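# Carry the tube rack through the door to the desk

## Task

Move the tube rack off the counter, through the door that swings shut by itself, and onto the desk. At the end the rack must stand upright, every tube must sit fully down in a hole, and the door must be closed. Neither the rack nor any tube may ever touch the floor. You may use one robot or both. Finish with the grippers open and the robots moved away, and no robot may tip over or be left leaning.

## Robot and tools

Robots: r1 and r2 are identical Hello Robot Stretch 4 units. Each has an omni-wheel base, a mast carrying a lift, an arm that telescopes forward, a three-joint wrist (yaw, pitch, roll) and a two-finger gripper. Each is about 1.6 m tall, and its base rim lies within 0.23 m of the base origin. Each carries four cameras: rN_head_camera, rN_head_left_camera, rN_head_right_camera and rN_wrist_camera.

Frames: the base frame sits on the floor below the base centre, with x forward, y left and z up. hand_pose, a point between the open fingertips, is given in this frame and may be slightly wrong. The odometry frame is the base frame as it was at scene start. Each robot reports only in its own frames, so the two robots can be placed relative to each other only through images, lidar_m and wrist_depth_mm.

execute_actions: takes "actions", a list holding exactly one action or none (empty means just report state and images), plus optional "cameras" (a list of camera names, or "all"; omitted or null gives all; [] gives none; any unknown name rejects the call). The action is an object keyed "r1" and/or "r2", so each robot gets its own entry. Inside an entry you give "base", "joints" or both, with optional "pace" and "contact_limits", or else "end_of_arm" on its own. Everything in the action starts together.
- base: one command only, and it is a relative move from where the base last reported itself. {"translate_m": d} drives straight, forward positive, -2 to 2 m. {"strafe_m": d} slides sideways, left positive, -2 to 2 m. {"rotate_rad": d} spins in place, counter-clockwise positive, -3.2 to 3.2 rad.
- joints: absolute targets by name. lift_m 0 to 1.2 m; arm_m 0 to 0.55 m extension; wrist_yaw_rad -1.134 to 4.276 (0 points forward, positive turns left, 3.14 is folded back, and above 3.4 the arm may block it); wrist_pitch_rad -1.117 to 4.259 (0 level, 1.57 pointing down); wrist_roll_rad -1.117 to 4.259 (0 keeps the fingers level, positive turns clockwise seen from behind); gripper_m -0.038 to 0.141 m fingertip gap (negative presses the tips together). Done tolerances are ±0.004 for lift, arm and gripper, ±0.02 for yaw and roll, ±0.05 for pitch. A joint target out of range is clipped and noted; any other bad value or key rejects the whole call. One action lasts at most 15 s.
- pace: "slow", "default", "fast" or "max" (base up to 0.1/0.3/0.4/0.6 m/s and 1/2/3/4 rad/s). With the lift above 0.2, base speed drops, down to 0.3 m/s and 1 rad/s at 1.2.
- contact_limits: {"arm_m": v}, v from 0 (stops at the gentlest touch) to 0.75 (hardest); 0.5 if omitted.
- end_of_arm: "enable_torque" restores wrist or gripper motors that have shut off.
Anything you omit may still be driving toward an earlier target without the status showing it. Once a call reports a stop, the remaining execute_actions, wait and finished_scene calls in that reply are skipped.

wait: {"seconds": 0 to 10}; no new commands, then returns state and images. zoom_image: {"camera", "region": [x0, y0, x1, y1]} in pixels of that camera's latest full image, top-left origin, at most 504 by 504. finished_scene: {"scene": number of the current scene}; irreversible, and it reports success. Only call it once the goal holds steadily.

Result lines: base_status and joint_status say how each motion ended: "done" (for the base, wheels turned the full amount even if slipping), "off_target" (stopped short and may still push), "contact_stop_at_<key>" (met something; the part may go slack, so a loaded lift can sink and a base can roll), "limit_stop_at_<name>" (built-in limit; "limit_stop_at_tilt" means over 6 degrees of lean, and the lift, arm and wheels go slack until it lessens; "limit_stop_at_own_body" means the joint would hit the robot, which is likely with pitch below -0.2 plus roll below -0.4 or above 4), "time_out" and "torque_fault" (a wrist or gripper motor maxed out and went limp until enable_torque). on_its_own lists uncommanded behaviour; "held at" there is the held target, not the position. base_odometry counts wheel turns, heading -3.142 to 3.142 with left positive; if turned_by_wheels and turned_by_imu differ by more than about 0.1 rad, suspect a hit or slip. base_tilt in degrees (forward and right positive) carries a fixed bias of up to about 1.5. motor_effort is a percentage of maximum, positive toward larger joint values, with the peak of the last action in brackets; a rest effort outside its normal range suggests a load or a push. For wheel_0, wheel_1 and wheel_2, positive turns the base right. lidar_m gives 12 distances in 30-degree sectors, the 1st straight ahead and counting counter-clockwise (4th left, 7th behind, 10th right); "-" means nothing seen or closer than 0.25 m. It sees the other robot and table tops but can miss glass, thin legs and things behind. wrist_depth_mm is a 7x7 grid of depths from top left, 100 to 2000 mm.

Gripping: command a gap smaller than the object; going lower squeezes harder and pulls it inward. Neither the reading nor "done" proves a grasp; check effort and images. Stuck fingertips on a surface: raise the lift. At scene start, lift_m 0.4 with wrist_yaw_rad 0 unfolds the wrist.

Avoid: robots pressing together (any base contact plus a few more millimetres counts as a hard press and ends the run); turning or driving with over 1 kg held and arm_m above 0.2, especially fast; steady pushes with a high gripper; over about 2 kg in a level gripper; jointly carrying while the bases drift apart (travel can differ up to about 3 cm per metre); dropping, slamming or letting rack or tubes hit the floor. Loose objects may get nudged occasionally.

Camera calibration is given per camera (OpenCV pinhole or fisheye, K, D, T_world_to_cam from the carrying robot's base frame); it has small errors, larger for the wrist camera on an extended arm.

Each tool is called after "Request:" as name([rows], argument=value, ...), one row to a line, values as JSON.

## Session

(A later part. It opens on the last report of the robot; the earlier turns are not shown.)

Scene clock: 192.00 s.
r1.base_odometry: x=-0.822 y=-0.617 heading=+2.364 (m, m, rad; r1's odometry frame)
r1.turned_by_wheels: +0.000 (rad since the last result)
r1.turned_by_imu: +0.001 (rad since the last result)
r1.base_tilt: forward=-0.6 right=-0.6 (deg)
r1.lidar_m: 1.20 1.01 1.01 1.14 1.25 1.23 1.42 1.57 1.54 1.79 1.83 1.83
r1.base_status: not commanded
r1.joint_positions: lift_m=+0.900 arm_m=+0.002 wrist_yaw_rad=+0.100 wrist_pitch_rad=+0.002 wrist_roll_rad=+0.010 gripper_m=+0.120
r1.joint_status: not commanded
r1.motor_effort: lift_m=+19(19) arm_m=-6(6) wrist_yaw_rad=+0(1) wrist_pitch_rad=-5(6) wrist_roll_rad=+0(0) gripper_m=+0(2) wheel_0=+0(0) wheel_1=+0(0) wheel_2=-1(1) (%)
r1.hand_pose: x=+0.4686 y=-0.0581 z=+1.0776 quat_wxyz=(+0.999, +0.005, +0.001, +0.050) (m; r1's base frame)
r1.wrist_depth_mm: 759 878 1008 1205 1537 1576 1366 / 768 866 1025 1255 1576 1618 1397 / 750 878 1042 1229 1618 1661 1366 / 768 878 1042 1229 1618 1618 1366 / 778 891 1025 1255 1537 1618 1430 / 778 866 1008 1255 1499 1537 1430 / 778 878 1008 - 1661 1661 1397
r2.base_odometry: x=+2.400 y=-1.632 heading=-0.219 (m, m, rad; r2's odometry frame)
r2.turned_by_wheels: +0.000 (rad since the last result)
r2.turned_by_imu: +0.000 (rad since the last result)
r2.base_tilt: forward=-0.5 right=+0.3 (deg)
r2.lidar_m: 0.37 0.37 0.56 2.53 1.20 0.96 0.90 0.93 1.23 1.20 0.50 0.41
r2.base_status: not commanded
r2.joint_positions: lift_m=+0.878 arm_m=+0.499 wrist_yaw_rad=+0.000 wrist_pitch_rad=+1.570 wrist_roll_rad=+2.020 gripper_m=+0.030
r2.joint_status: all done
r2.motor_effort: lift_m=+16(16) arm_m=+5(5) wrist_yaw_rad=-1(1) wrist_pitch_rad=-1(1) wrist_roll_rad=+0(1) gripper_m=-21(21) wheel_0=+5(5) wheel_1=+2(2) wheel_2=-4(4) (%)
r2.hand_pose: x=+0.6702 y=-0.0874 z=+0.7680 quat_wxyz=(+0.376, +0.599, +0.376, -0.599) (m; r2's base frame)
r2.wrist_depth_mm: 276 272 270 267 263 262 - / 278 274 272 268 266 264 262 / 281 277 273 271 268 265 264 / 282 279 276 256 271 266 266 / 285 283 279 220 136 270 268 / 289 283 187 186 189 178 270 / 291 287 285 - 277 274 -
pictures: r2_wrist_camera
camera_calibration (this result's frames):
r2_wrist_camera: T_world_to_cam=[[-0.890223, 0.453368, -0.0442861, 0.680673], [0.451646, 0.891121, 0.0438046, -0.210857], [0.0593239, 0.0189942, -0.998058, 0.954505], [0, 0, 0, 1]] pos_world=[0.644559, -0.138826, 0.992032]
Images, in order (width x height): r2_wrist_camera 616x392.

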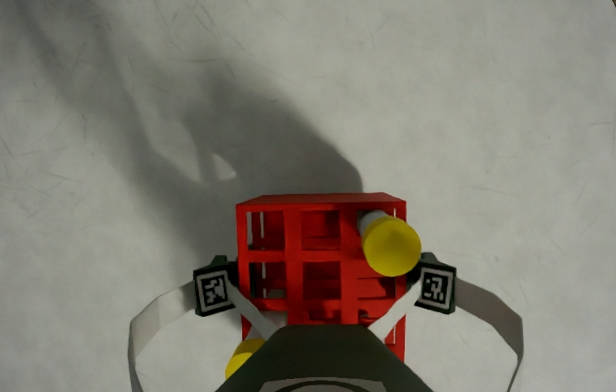

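Request:
execute_actions([
  {"r2":{"joints":{"lift_m":0.866},"pace":"slow"}},
], cameras=[])

Request:
execute_actions([
  {"r2":{"joints":{"gripper_m":0.12},"pace":"slow"}},
], cameras=[])

Request:
execute_actions([
  {"r2":{"joints":{"lift_m":1.05}}},
], cameras=["r2_wrist_camera","r2_head_left_camera"])

Scene clock: 195.87 s.
r1.base_odometry: x=-0.822 y=-0.617 heading=+2.364 (m, m, rad; r1's odometry frame)
r1.turned_by_wheels: +0.000 (rad since the last result)
r1.turned_by_imu: +0.001 (rad since the last result)
r1.base_tilt: forward=-0.6 right=-0.6 (deg)
r1.lidar_m: 1.20 1.00 1.00 1.14 1.25 1.24 1.44 1.56 1.53 1.75 1.82 1.80
r1.base_status: not commanded
r1.joint_positions: lift_m=+0.900 arm_m=+0.002 wrist_yaw_rad=+0.100 wrist_pitch_rad=+0.002 wrist_roll_rad=+0.010 gripper_m=+0.120
r1.joint_status: not commanded
r1.motor_effort: lift_m=+19(19) arm_m=-6(6) wrist_yaw_rad=+0(0) wrist_pitch_rad=-6(6) wrist_roll_rad=+0(0) gripper_m=+1(2) wheel_0=+0(0) wheel_1=+0(0) wheel_2=-1(1) (%)
r1.hand_pose: x=+0.4686 y=-0.0581 z=+1.0776 quat_wxyz=(+0.999, +0.005, +0.001, +0.050) (m; r1's base frame)
r1.wrist_depth_mm: 768 878 1025 1229 1537 1661 1397 / 759 866 1042 1229 1576 1661 1397 / 768 891 1025 1229 1537 1618 1397 / 768 878 1025 1255 1576 1661 1397 / 768 878 1042 1255 1576 1618 1430 / 778 878 991 1229 1499 1537 1397 / 768 866 1042 - 1661 1618 1430
r2.base_odometry: x=+2.400 y=-1.632 heading=-0.219 (m, m, rad; r2's odometry frame)
r2.turned_by_wheels: +0.000 (rad since the last result)
r2.turned_by_imu: +0.000 (rad since the last result)
r2.base_tilt: forward=-0.5 right=+0.2 (deg)
r2.lidar_m: 0.37 0.40 0.56 2.53 1.16 0.94 0.93 0.91 1.26 1.21 0.53 0.40
r2.base_status: not commanded
r2.joint_positions: lift_m=+0.866 arm_m=+0.499 wrist_yaw_rad=+0.000 wrist_pitch_rad=+1.570 wrist_roll_rad=+2.020 gripper_m=+0.030
r2.joint_status: all done
r2.motor_effort: lift_m=+16(15) arm_m=+5(5) wrist_yaw_rad=+0(1) wrist_pitch_rad=-1(1) wrist_roll_rad=-2(1) gripper_m=-20(20) wheel_0=+5(5) wheel_1=+2(2) wheel_2=-4(4) (%)
r2.hand_pose: x=+0.6702 y=-0.0874 z=+0.7560 quat_wxyz=(+0.376, +0.599, +0.376, -0.599) (m; r2's base frame)
r2.wrist_depth_mm: 264 260 259 256 253 250 - / 265 263 259 257 254 251 249 / 267 265 263 258 256 253 251 / 270 268 265 256 258 256 254 / 272 267 266 219 137 257 255 / 276 272 187 186 190 178 258 / 276 274 272 - 265 264 -
pictures: none
No camera images: the call's "cameras" was empty. Leave "cameras" out to get every camera's image.

Scene clock: 199.53 s.
r1.base_odometry: x=-0.822 y=-0.617 heading=+2.364 (m, m, rad; r1's odometry frame)
r1.turned_by_wheels: +0.000 (rad since the last result)
r1.turned_by_imu: +0.001 (rad since the last result)
r1.base_tilt: forward=-0.6 right=-0.6 (deg)
r1.lidar_m: 1.21 0.99 1.00 1.14 1.26 1.24 1.43 1.55 1.56 1.77 1.82 1.82
r1.base_status: not commanded
r1.joint_positions: lift_m=+0.900 arm_m=+0.002 wrist_yaw_rad=+0.100 wrist_pitch_rad=+0.002 wrist_roll_rad=+0.010 gripper_m=+0.120
r1.joint_status: not commanded
r1.motor_effort: lift_m=+19(19) arm_m=-6(6) wrist_yaw_rad=+0(2) wrist_pitch_rad=-5(6) wrist_roll_rad=+0(1) gripper_m=+0(2) wheel_0=+0(0) wheel_1=+0(0) wheel_2=-1(1) (%)
r1.hand_pose: x=+0.4686 y=-0.0581 z=+1.0776 quat_wxyz=(+0.999, +0.005, +0.001, +0.050) (m; r1's base frame)
r1.wrist_depth_mm: 759 866 1025 1229 1537 1618 1366 / 759 878 1025 1255 1576 1661 1397 / 768 878 1042 1229 1576 1661 1397 / 768 866 1025 1281 1618 1661 1397 / 778 891 1042 1255 1499 1576 1397 / 778 866 991 1229 1499 1537 1366 / 768 866 1042 - 1708 1618 1397
r2.base_odometry: x=+2.400 y=-1.632 heading=-0.219 (m, m, rad; r2's odometry frame)
r2.turned_by_wheels: +0.000 (rad since the last result)
r2.turned_by_imu: +0.000 (rad since the last result)
r2.base_tilt: forward=-0.6 right=+0.3 (deg)
r2.lidar_m: 0.37 0.37 0.57 2.53 1.16 0.97 0.92 0.94 1.27 1.21 0.51 0.40
r2.base_status: not commanded
r2.joint_positions: lift_m=+0.866 arm_m=+0.499 wrist_yaw_rad=+0.000 wrist_pitch_rad=+1.570 wrist_roll_rad=+2.020 gripper_m=+0.120
r2.joint_status: all done
r2.motor_effort: lift_m=+16(16) arm_m=+4(5) wrist_yaw_rad=+0(1) wrist_pitch_rad=-2(5) wrist_roll_rad=-1(0) gripper_m=-1(22) wheel_0=+5(5) wheel_1=+2(2) wheel_2=-4(4) (%)
r2.hand_pose: x=+0.6702 y=-0.0874 z=+0.7560 quat_wxyz=(+0.376, +0.599, +0.376, -0.599) (m; r2's base frame)
r2.wrist_depth_mm: 264 260 258 255 251 250 - / 265 264 262 257 255 252 249 / 268 265 262 260 257 255 252 / 271 268 265 258 258 256 254 / 273 271 225 224 192 257 256 / 276 273 195 186 220 260 258 / 278 276 271 - 265 263 -
pictures: none
No camera images: the call's "cameras" was empty. Leave "cameras" out to get every camera's image.

Scene clock: 201.40 s.
r1.base_odometry: x=-0.822 y=-0.617 heading=+2.364 (m, m, rad; r1's odometry frame)
r1.turned_by_wheels: +0.000 (rad since the last result)
r1.turned_by_imu: +0.000 (rad since the last result)
r1.base_tilt: forward=-0.6 right=-0.6 (deg)
r1.lidar_m: 1.22 1.01 0.99 1.16 1.25 1.24 1.44 1.57 1.55 1.78 1.82 1.82
r1.base_status: not commanded
r1.joint_positions: lift_m=+0.900 arm_m=+0.002 wrist_yaw_rad=+0.100 wrist_pitch_rad=+0.002 wrist_roll_rad=+0.010 gripper_m=+0.120
r1.joint_status: not commanded
r1.motor_effort: lift_m=+19(19) arm_m=-6(6) wrist_yaw_rad=-1(0) wrist_pitch_rad=-6(6) wrist_roll_rad=+1(1) gripper_m=+2(0) wheel_0=+0(0) wheel_1=+1(0) wheel_2=-1(1) (%)
r1.hand_pose: x=+0.4686 y=-0.0581 z=+1.0776 quat_wxyz=(+0.999, +0.005, +0.001, +0.050) (m; r1's base frame)
r1.wrist_depth_mm: 768 866 1008 1229 1576 1661 1397 / 759 866 1025 1255 1576 1661 1397 / 768 878 1025 1255 1576 1618 1366 / 768 878 1042 1229 1618 1661 1430 / 778 878 1025 1255 1576 1618 1397 / 768 854 1008 1229 1499 1576 1366 / 778 878 1025 - 1708 1618 1430
r2.base_odometry: x=+2.400 y=-1.632 heading=-0.219 (m, m, rad; r2's odometry frame)
r2.turned_by_wheels: +0.000 (rad since the last result)
r2.turned_by_imu: +0.000 (rad since the last result)
r2.base_tilt: forward=-0.6 right=+0.3 (deg)
r2.lidar_m: 0.36 0.39 0.57 2.53 1.19 0.94 0.92 0.93 1.25 1.21 0.52 0.39
r2.base_status: not commanded
r2.joint_positions: lift_m=+1.050 arm_m=+0.499 wrist_yaw_rad=+0.000 wrist_pitch_rad=+1.570 wrist_roll_rad=+2.020 gripper_m=+0.120
r2.joint_status: all done
r2.motor_effort: lift_m=+22(25) arm_m=+5(5) wrist_yaw_rad=+0(0) wrist_pitch_rad=-1(1) wrist_roll_rad=-1(1) gripper_m=+0(1) wheel_0=+5(5) wheel_1=+2(2) wheel_2=-4(5) (%)
r2.hand_pose: x=+0.6702 y=-0.0874 z=+0.9395 quat_wxyz=(+0.376, +0.599, +0.376, -0.599) (m; r2's base frame)
r2.wrist_depth_mm: 449 445 442 436 430 430 917 / 452 449 445 439 433 433 904 / 459 452 449 445 439 439 931 / 462 455 452 445 442 436 436 / 469 462 452 373 445 439 439 / 469 466 459 329 449 442 439 / 473 469 462 - 455 449 442
pictures: r2_head_left_camera, r2_wrist_camera
camera_calibration (this result's frames):
r2_wrist_camera: T_world_to_cam=[[-0.890115, 0.453591, -0.0441615, 0.688049], [0.451875, 0.891008, 0.0437414, -0.218448], [0.0591889, 0.0189794, -0.998066, 1.12578], [0, 0, 0, 1]] pos_world=[0.64452, -0.13882, 1.16354]
Images, in order (width x height): r2_head_left_camera 420x672, r2_wrist_camera 616x392.

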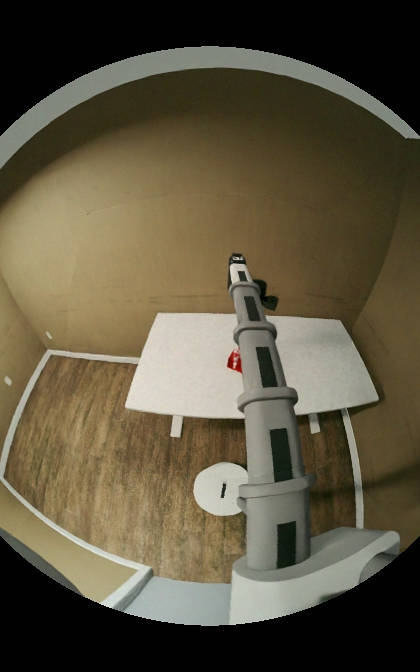

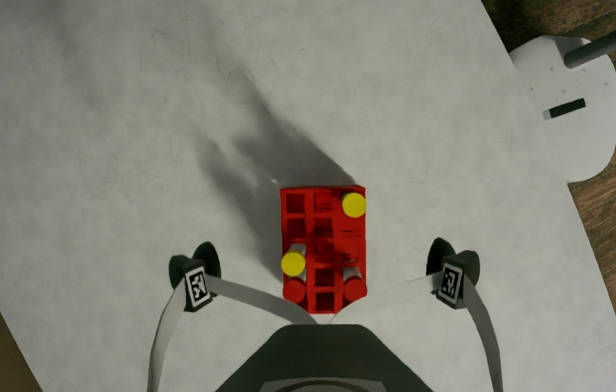

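Request:
execute_actions([
  {"r2":{"base":{"translate_m":-0.25},"joints":{"lift_m":1.1,"arm_m":0.0}}},
], cameras=[])

Request:
execute_actions([
  {"r2":{"joints":{"wrist_pitch_rad":0,"wrist_roll_rad":0,"gripper_m":0.02}}},
], cameras=[])

Request:
execute_actions([
  {"r2":{"joints":{"lift_m":0.68}}},
], cameras=["r2_wrist_camera","r2_head_left_camera"])

Scene clock: 211.73 s.
r1.base_odometry: x=-0.822 y=-0.617 heading=+2.364 (m, m, rad; r1's odometry frame)
r1.turned_by_wheels: +0.000 (rad since the last result)
r1.turned_by_imu: +0.001 (rad since the last result)
r1.base_tilt: forward=-0.7 right=-0.6 (deg)
r1.lidar_m: 1.20 0.99 1.00 1.16 1.25 1.25 1.44 1.56 1.55 1.78 1.80 1.83
r1.base_status: not commanded
r1.joint_positions: lift_m=+0.900 arm_m=+0.002 wrist_yaw_rad=+0.100 wrist_pitch_rad=+0.002 wrist_roll_rad=+0.010 gripper_m=+0.120
r1.joint_status: not commanded
r1.motor_effort: lift_m=+19(19) arm_m=-6(6) wrist_yaw_rad=+0(0) wrist_pitch_rad=-6(6) wrist_roll_rad=+0(1) gripper_m=-4(1) wheel_0=+0(0) wheel_1=+0(0) wheel_2=-1(1) (%)
r1.hand_pose: x=+0.4686 y=-0.0581 z=+1.0776 quat_wxyz=(+0.999, +0.005, +0.001, +0.050) (m; r1's base frame)
r1.wrist_depth_mm: 768 866 1042 1229 1576 1661 1397 / 768 866 1025 1255 1537 1661 1397 / 759 878 1025 1255 1576 1661 1397 / 759 866 1042 1205 1618 1661 1366 / 778 878 1042 1255 1576 1618 1397 / 768 866 991 1229 1499 1537 1397 / 788 878 1008 - 1708 1661 1430
r2.base_odometry: x=+2.156 y=-1.578 heading=-0.219 (m, m, rad; r2's odometry frame)
r2.turned_by_wheels: +0.000 (rad since the last result)
r2.turned_by_imu: +0.000 (rad since the last result)
r2.base_tilt: forward=-0.6 right=+0.2 (deg)
r2.lidar_m: 0.62 0.66 2.08 2.10 0.81 0.69 0.65 0.70 0.88 1.21 0.86 0.64
r2.base_status: done
r2.joint_positions: lift_m=+1.100 arm_m=+0.003 wrist_yaw_rad=+0.000 wrist_pitch_rad=+1.570 wrist_roll_rad=+2.020 gripper_m=+0.120
r2.joint_status: all done
joint sent to its limit — the command would take r2.arm_m past its lower limit, so that joint was sent only as far as its limit.
r2.motor_effort: lift_m=+22(20) arm_m=-4(4) wrist_yaw_rad=-2(0) wrist_pitch_rad=-1(2) wrist_roll_rad=-2(1) gripper_m=+1(1) wheel_0=-4(6) wheel_1=-1(5) wheel_2=+1(11) (%)
r2.hand_pose: x=+0.1739 y=-0.0874 z=+0.9895 quat_wxyz=(+0.376, +0.599, +0.376, -0.599) (m; r2's base frame)
r2.wrist_depth_mm: 1255 1229 1229 1229 1182 1160 1098 / 1255 1255 1205 1229 1205 1182 325 / 1255 1255 1229 1205 991 976 1182 / 1255 1255 1255 1229 1008 1205 1205 / 1281 1281 1255 1281 1008 1205 1182 / 1281 1281 1255 1229 1255 1229 1229 / 539 1308 1281 - 1255 1255 1229
pictures: none
No camera images: the call's "cameras" was empty. Leave "cameras" out to get every camera's image.

Scene clock: 213.60 s.
r1.base_odometry: x=-0.822 y=-0.617 heading=+2.364 (m, m, rad; r1's odometry frame)
r1.turned_by_wheels: +0.000 (rad since the last result)
r1.turned_by_imu: +0.000 (rad since the last result)
r1.base_tilt: forward=-0.6 right=-0.6 (deg)
r1.lidar_m: 1.21 1.00 0.98 1.14 1.25 1.26 1.43 1.53 1.54 1.77 1.85 1.80
r1.base_status: not commanded
r1.joint_positions: lift_m=+0.900 arm_m=+0.002 wrist_yaw_rad=+0.100 wrist_pitch_rad=+0.002 wrist_roll_rad=+0.010 gripper_m=+0.120
r1.joint_status: not commanded
r1.motor_effort: lift_m=+19(19) arm_m=-6(6) wrist_yaw_rad=+1(1) wrist_pitch_rad=-5(6) wrist_roll_rad=+0(1) gripper_m=-1(0) wheel_0=+0(0) wheel_1=+0(0) wheel_2=-1(2) (%)
r1.hand_pose: x=+0.4686 y=-0.0581 z=+1.0776 quat_wxyz=(+0.999, +0.005, +0.001, +0.050) (m; r1's base frame)
r1.wrist_depth_mm: 768 878 1008 1229 1537 1618 1397 / 759 866 1025 1229 1576 1618 1366 / 768 878 1042 1229 1576 1661 1397 / 768 891 1042 1229 1576 1661 1430 / 768 878 1042 1255 1537 1576 1430 / 768 866 991 1229 1499 1499 1430 / 778 866 1025 - 1661 1576 1430
r2.base_odometry: x=+2.156 y=-1.578 heading=-0.219 (m, m, rad; r2's odometry frame)
r2.turned_by_wheels: +0.000 (rad since the last result)
r2.turned_by_imu: +0.000 (rad since the last result)
r2.base_tilt: forward=-0.6 right=+0.2 (deg)
r2.lidar_m: 0.61 0.65 2.10 2.14 0.82 0.69 0.66 0.71 0.90 1.21 0.85 0.65
r2.base_status: not commanded
r2.joint_positions: lift_m=+1.100 arm_m=+0.003 wrist_yaw_rad=+0.000 wrist_pitch_rad=+0.003 wrist_roll_rad=+0.000 gripper_m=+0.020
r2.joint_status: all done
r2.motor_effort: lift_m=+22(22) arm_m=-4(4) wrist_yaw_rad=-1(0) wrist_pitch_rad=-8(13) wrist_roll_rad=-3(8) gripper_m=-4(2) wheel_0=-4(4) wheel_1=-1(1) wheel_2=+1(1) (%)
r2.hand_pose: x=+0.4622 y=-0.0874 z=+1.2772 quat_wxyz=(+1.000, +0.000, +0.001, +0.000) (m; r2's base frame)
r2.wrist_depth_mm: 1229 1229 1205 1160 1138 1138 1138 / 1229 1205 1205 1182 1182 1118 1118 / 1255 1255 1205 1182 1160 1160 1118 / 1281 1255 1229 1205 1182 1138 1160 / 1281 1255 1229 1205 1182 1160 1138 / 1281 1281 1229 211 189 1182 1160 / 1308 1281 1255 - 1182 1118 1160
pictures: none
No camera images: the call's "cameras" was empty. Leave "cameras" out to get every camera's image.

Scene clock: 216.30 s.
r1.base_odometry: x=-0.822 y=-0.617 heading=+2.364 (m, m, rad; r1's odometry frame)
r1.turned_by_wheels: +0.000 (rad since the last result)
r1.turned_by_imu: +0.001 (rad since the last result)
r1.base_tilt: forward=-0.6 right=-0.6 (deg)
r1.lidar_m: 1.21 1.00 1.01 1.15 1.26 1.24 1.43 1.56 1.56 1.77 1.79 1.85
r1.base_status: not commanded
r1.joint_positions: lift_m=+0.900 arm_m=+0.002 wrist_yaw_rad=+0.100 wrist_pitch_rad=+0.002 wrist_roll_rad=+0.010 gripper_m=+0.120
r1.joint_status: not commanded
r1.motor_effort: lift_m=+19(19) arm_m=-6(6) wrist_yaw_rad=+0(1) wrist_pitch_rad=-6(6) wrist_roll_rad=+0(1) gripper_m=+2(2) wheel_0=+0(0) wheel_1=+0(0) wheel_2=-1(1) (%)
r1.hand_pose: x=+0.4686 y=-0.0581 z=+1.0776 quat_wxyz=(+0.999, +0.005, +0.001, +0.050) (m; r1's base frame)
r1.wrist_depth_mm: 759 878 1008 1229 1537 1618 1397 / 759 878 1008 1229 1618 1618 1366 / 759 891 1042 1255 1576 1618 1397 / 768 891 1025 1229 1661 1576 1397 / 768 878 1025 1229 1618 1661 1430 / 768 866 976 1229 1499 1537 1397 / 778 866 1025 - 1808 1618 1397
r2.base_odometry: x=+2.156 y=-1.578 heading=-0.219 (m, m, rad; r2's odometry frame)
r2.turned_by_wheels: +0.000 (rad since the last result)
r2.turned_by_imu: +0.000 (rad since the last result)
r2.base_tilt: forward=-0.6 right=+0.2 (deg)
r2.lidar_m: 0.61 0.64 2.11 2.11 0.82 0.71 0.66 0.68 0.88 1.19 0.89 0.66
r2.base_status: not commanded
r2.joint_positions: lift_m=+0.680 arm_m=+0.003 wrist_yaw_rad=+0.000 wrist_pitch_rad=+0.003 wrist_roll_rad=+0.000 gripper_m=+0.020
r2.joint_status: all done
r2.motor_effort: lift_m=+16(23) arm_m=-5(4) wrist_yaw_rad=+0(1) wrist_pitch_rad=-8(8) wrist_roll_rad=-4(3) gripper_m=-4(2) wheel_0=-4(4) wheel_1=-1(1) wheel_2=+1(1) (%)
r2.hand_pose: x=+0.4622 y=-0.0874 z=+0.8577 quat_wxyz=(+1.000, +0.000, +0.001, +0.000) (m; r2's base frame)
r2.wrist_depth_mm: 1229 1182 1229 1160 1118 1138 1118 / 1229 1229 1205 1182 1138 1138 1138 / 1255 1205 1205 1182 1138 1160 1138 / 1281 1255 1205 1182 1182 1160 1160 / 1255 1098 1078 699 946 891 842 / 580 580 492 211 189 512 496 / 430 427 421 - 413 392 392
pictures: r2_head_left_camera, r2_wrist_camera
camera_calibration (this result's frames):
r2_wrist_camera: T_world_to_cam=[[0.04355, -0.998791, -0.022823, -0.0775142], [-0.0460116, 0.0208153, -0.998724, 0.927325], [0.997991, 0.0445445, -0.0450494, -0.192647], [0, 0, 0, 1]] pos_world=[0.238303, -0.0881416, 0.915694]
Images, in order (width x height): r2_head_left_camera 420x672, r2_wrist_camera 616x392.

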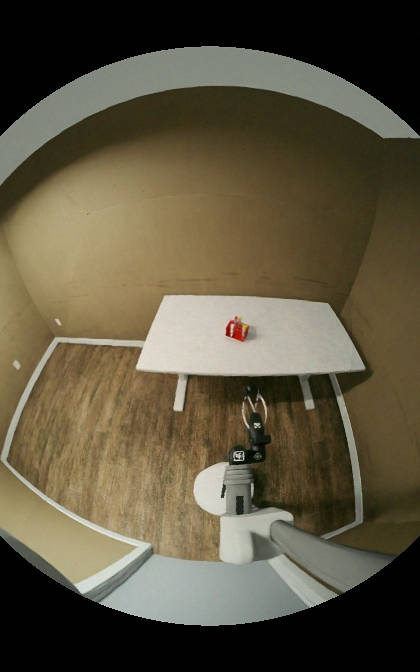

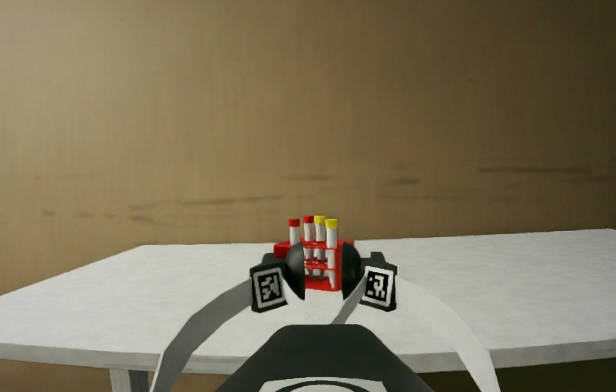

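Need an unobstructed view.

Request:
execute_actions([
  {"r2":{"joints":{"gripper_m":0.14,"lift_m":0.62}}},
], cameras=["r2_wrist_camera"])

Request:
zoom_image(camera="r2_wrist_camera", region=[240,180,400,300])

Scene clock: 226.13 s.
r1.base_odometry: x=-0.822 y=-0.617 heading=+2.364 (m, m, rad; r1's odometry frame)
r1.turned_by_wheels: +0.000 (rad since the last result)
r1.turned_by_imu: +0.001 (rad since the last result)
r1.base_tilt: forward=-0.6 right=-0.6 (deg)
r1.lidar_m: 1.19 1.00 1.01 1.14 1.26 1.26 1.43 1.56 1.54 1.78 1.82 1.84
r1.base_status: not commanded
r1.joint_positions: lift_m=+0.900 arm_m=+0.002 wrist_yaw_rad=+0.100 wrist_pitch_rad=+0.002 wrist_roll_rad=+0.010 gripper_m=+0.120
r1.joint_status: not commanded
r1.motor_effort: lift_m=+19(19) arm_m=-6(6) wrist_yaw_rad=+1(0) wrist_pitch_rad=-6(5) wrist_roll_rad=+0(1) gripper_m=-1(0) wheel_0=+0(0) wheel_1=+0(0) wheel_2=-1(1) (%)
r1.hand_pose: x=+0.4686 y=-0.0581 z=+1.0776 quat_wxyz=(+0.999, +0.005, +0.001, +0.050) (m; r1's base frame)
r1.wrist_depth_mm: 768 878 1025 1255 1537 1661 1430 / 759 878 1025 1229 1537 1618 1430 / 750 878 1008 1229 1537 1618 1397 / 759 878 1025 1229 1618 1618 1430 / 759 866 1025 1308 1576 1661 1430 / 768 866 1008 1205 1499 1576 1397 / 759 866 1008 - 1661 1661 1397
r2.base_odometry: x=+2.156 y=-1.578 heading=-0.219 (m, m, rad; r2's odometry frame)
r2.turned_by_wheels: +0.000 (rad since the last result)
r2.turned_by_imu: +0.000 (rad since the last result)
r2.base_tilt: forward=-0.5 right=+0.2 (deg)
r2.lidar_m: 0.61 0.62 2.10 2.12 0.82 0.70 0.67 0.70 0.91 1.18 0.89 0.64
r2.base_status: not commanded
r2.joint_positions: lift_m=+0.620 arm_m=+0.003 wrist_yaw_rad=+0.000 wrist_pitch_rad=+0.003 wrist_roll_rad=+0.000 gripper_m=+0.140
r2.joint_status: all done
r2.motor_effort: lift_m=+16(16) arm_m=-4(5) wrist_yaw_rad=+0(0) wrist_pitch_rad=-8(7) wrist_roll_rad=-3(4) gripper_m=+3(4) wheel_0=-4(4) wheel_1=-1(1) wheel_2=+1(1) (%)
r2.hand_pose: x=+0.4622 y=-0.0874 z=+0.7977 quat_wxyz=(+1.000, +0.000, +0.001, +0.000) (m; r2's base frame)
r2.wrist_depth_mm: 1255 1205 1205 1182 1160 1138 1118 / 1229 1229 1205 1182 1160 1138 1138 / 1281 1255 1229 1182 1182 1138 1118 / 1255 1255 1229 1182 1160 1182 1138 / 778 750 723 676 661 530 580 / 442 424 410 402 397 389 413 / 1281 866 1255 - 1182 1182 1138
pictures: r2_wrist_camera
camera_calibration (this result's frames):
r2_wrist_camera: T_world_to_cam=[[0.0435499, -0.998791, -0.0228228, -0.0788836], [-0.0460038, 0.0208154, -0.998724, 0.867405], [0.997992, 0.0445443, -0.0450416, -0.195356], [0, 0, 0, 1]] pos_world=[0.238303, -0.0881416, 0.855699]
Images, in order (width x height): r2_wrist_camera 616x392.

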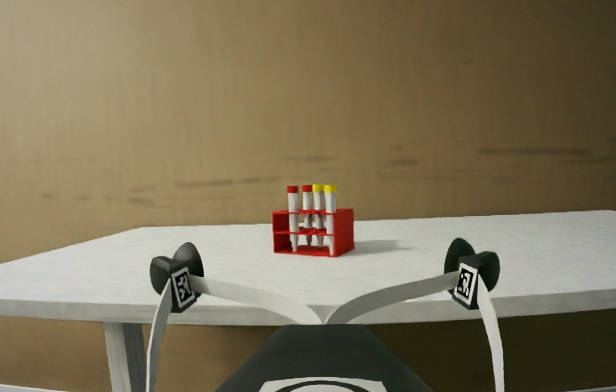

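Region (240, 180, 400, 300) of r2_wrist_camera's 616x392 image, scaled by 3.150; it fills the top 378 rows of this view, and the rest is white.

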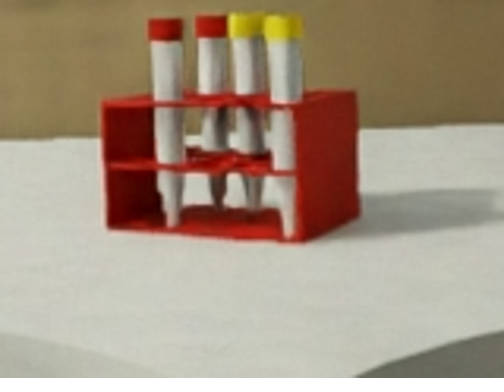

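All tubes are seated, the door is shut and r2 is clear.

Request:
finished_scene(scene=2)

The scene is finished: the task was done.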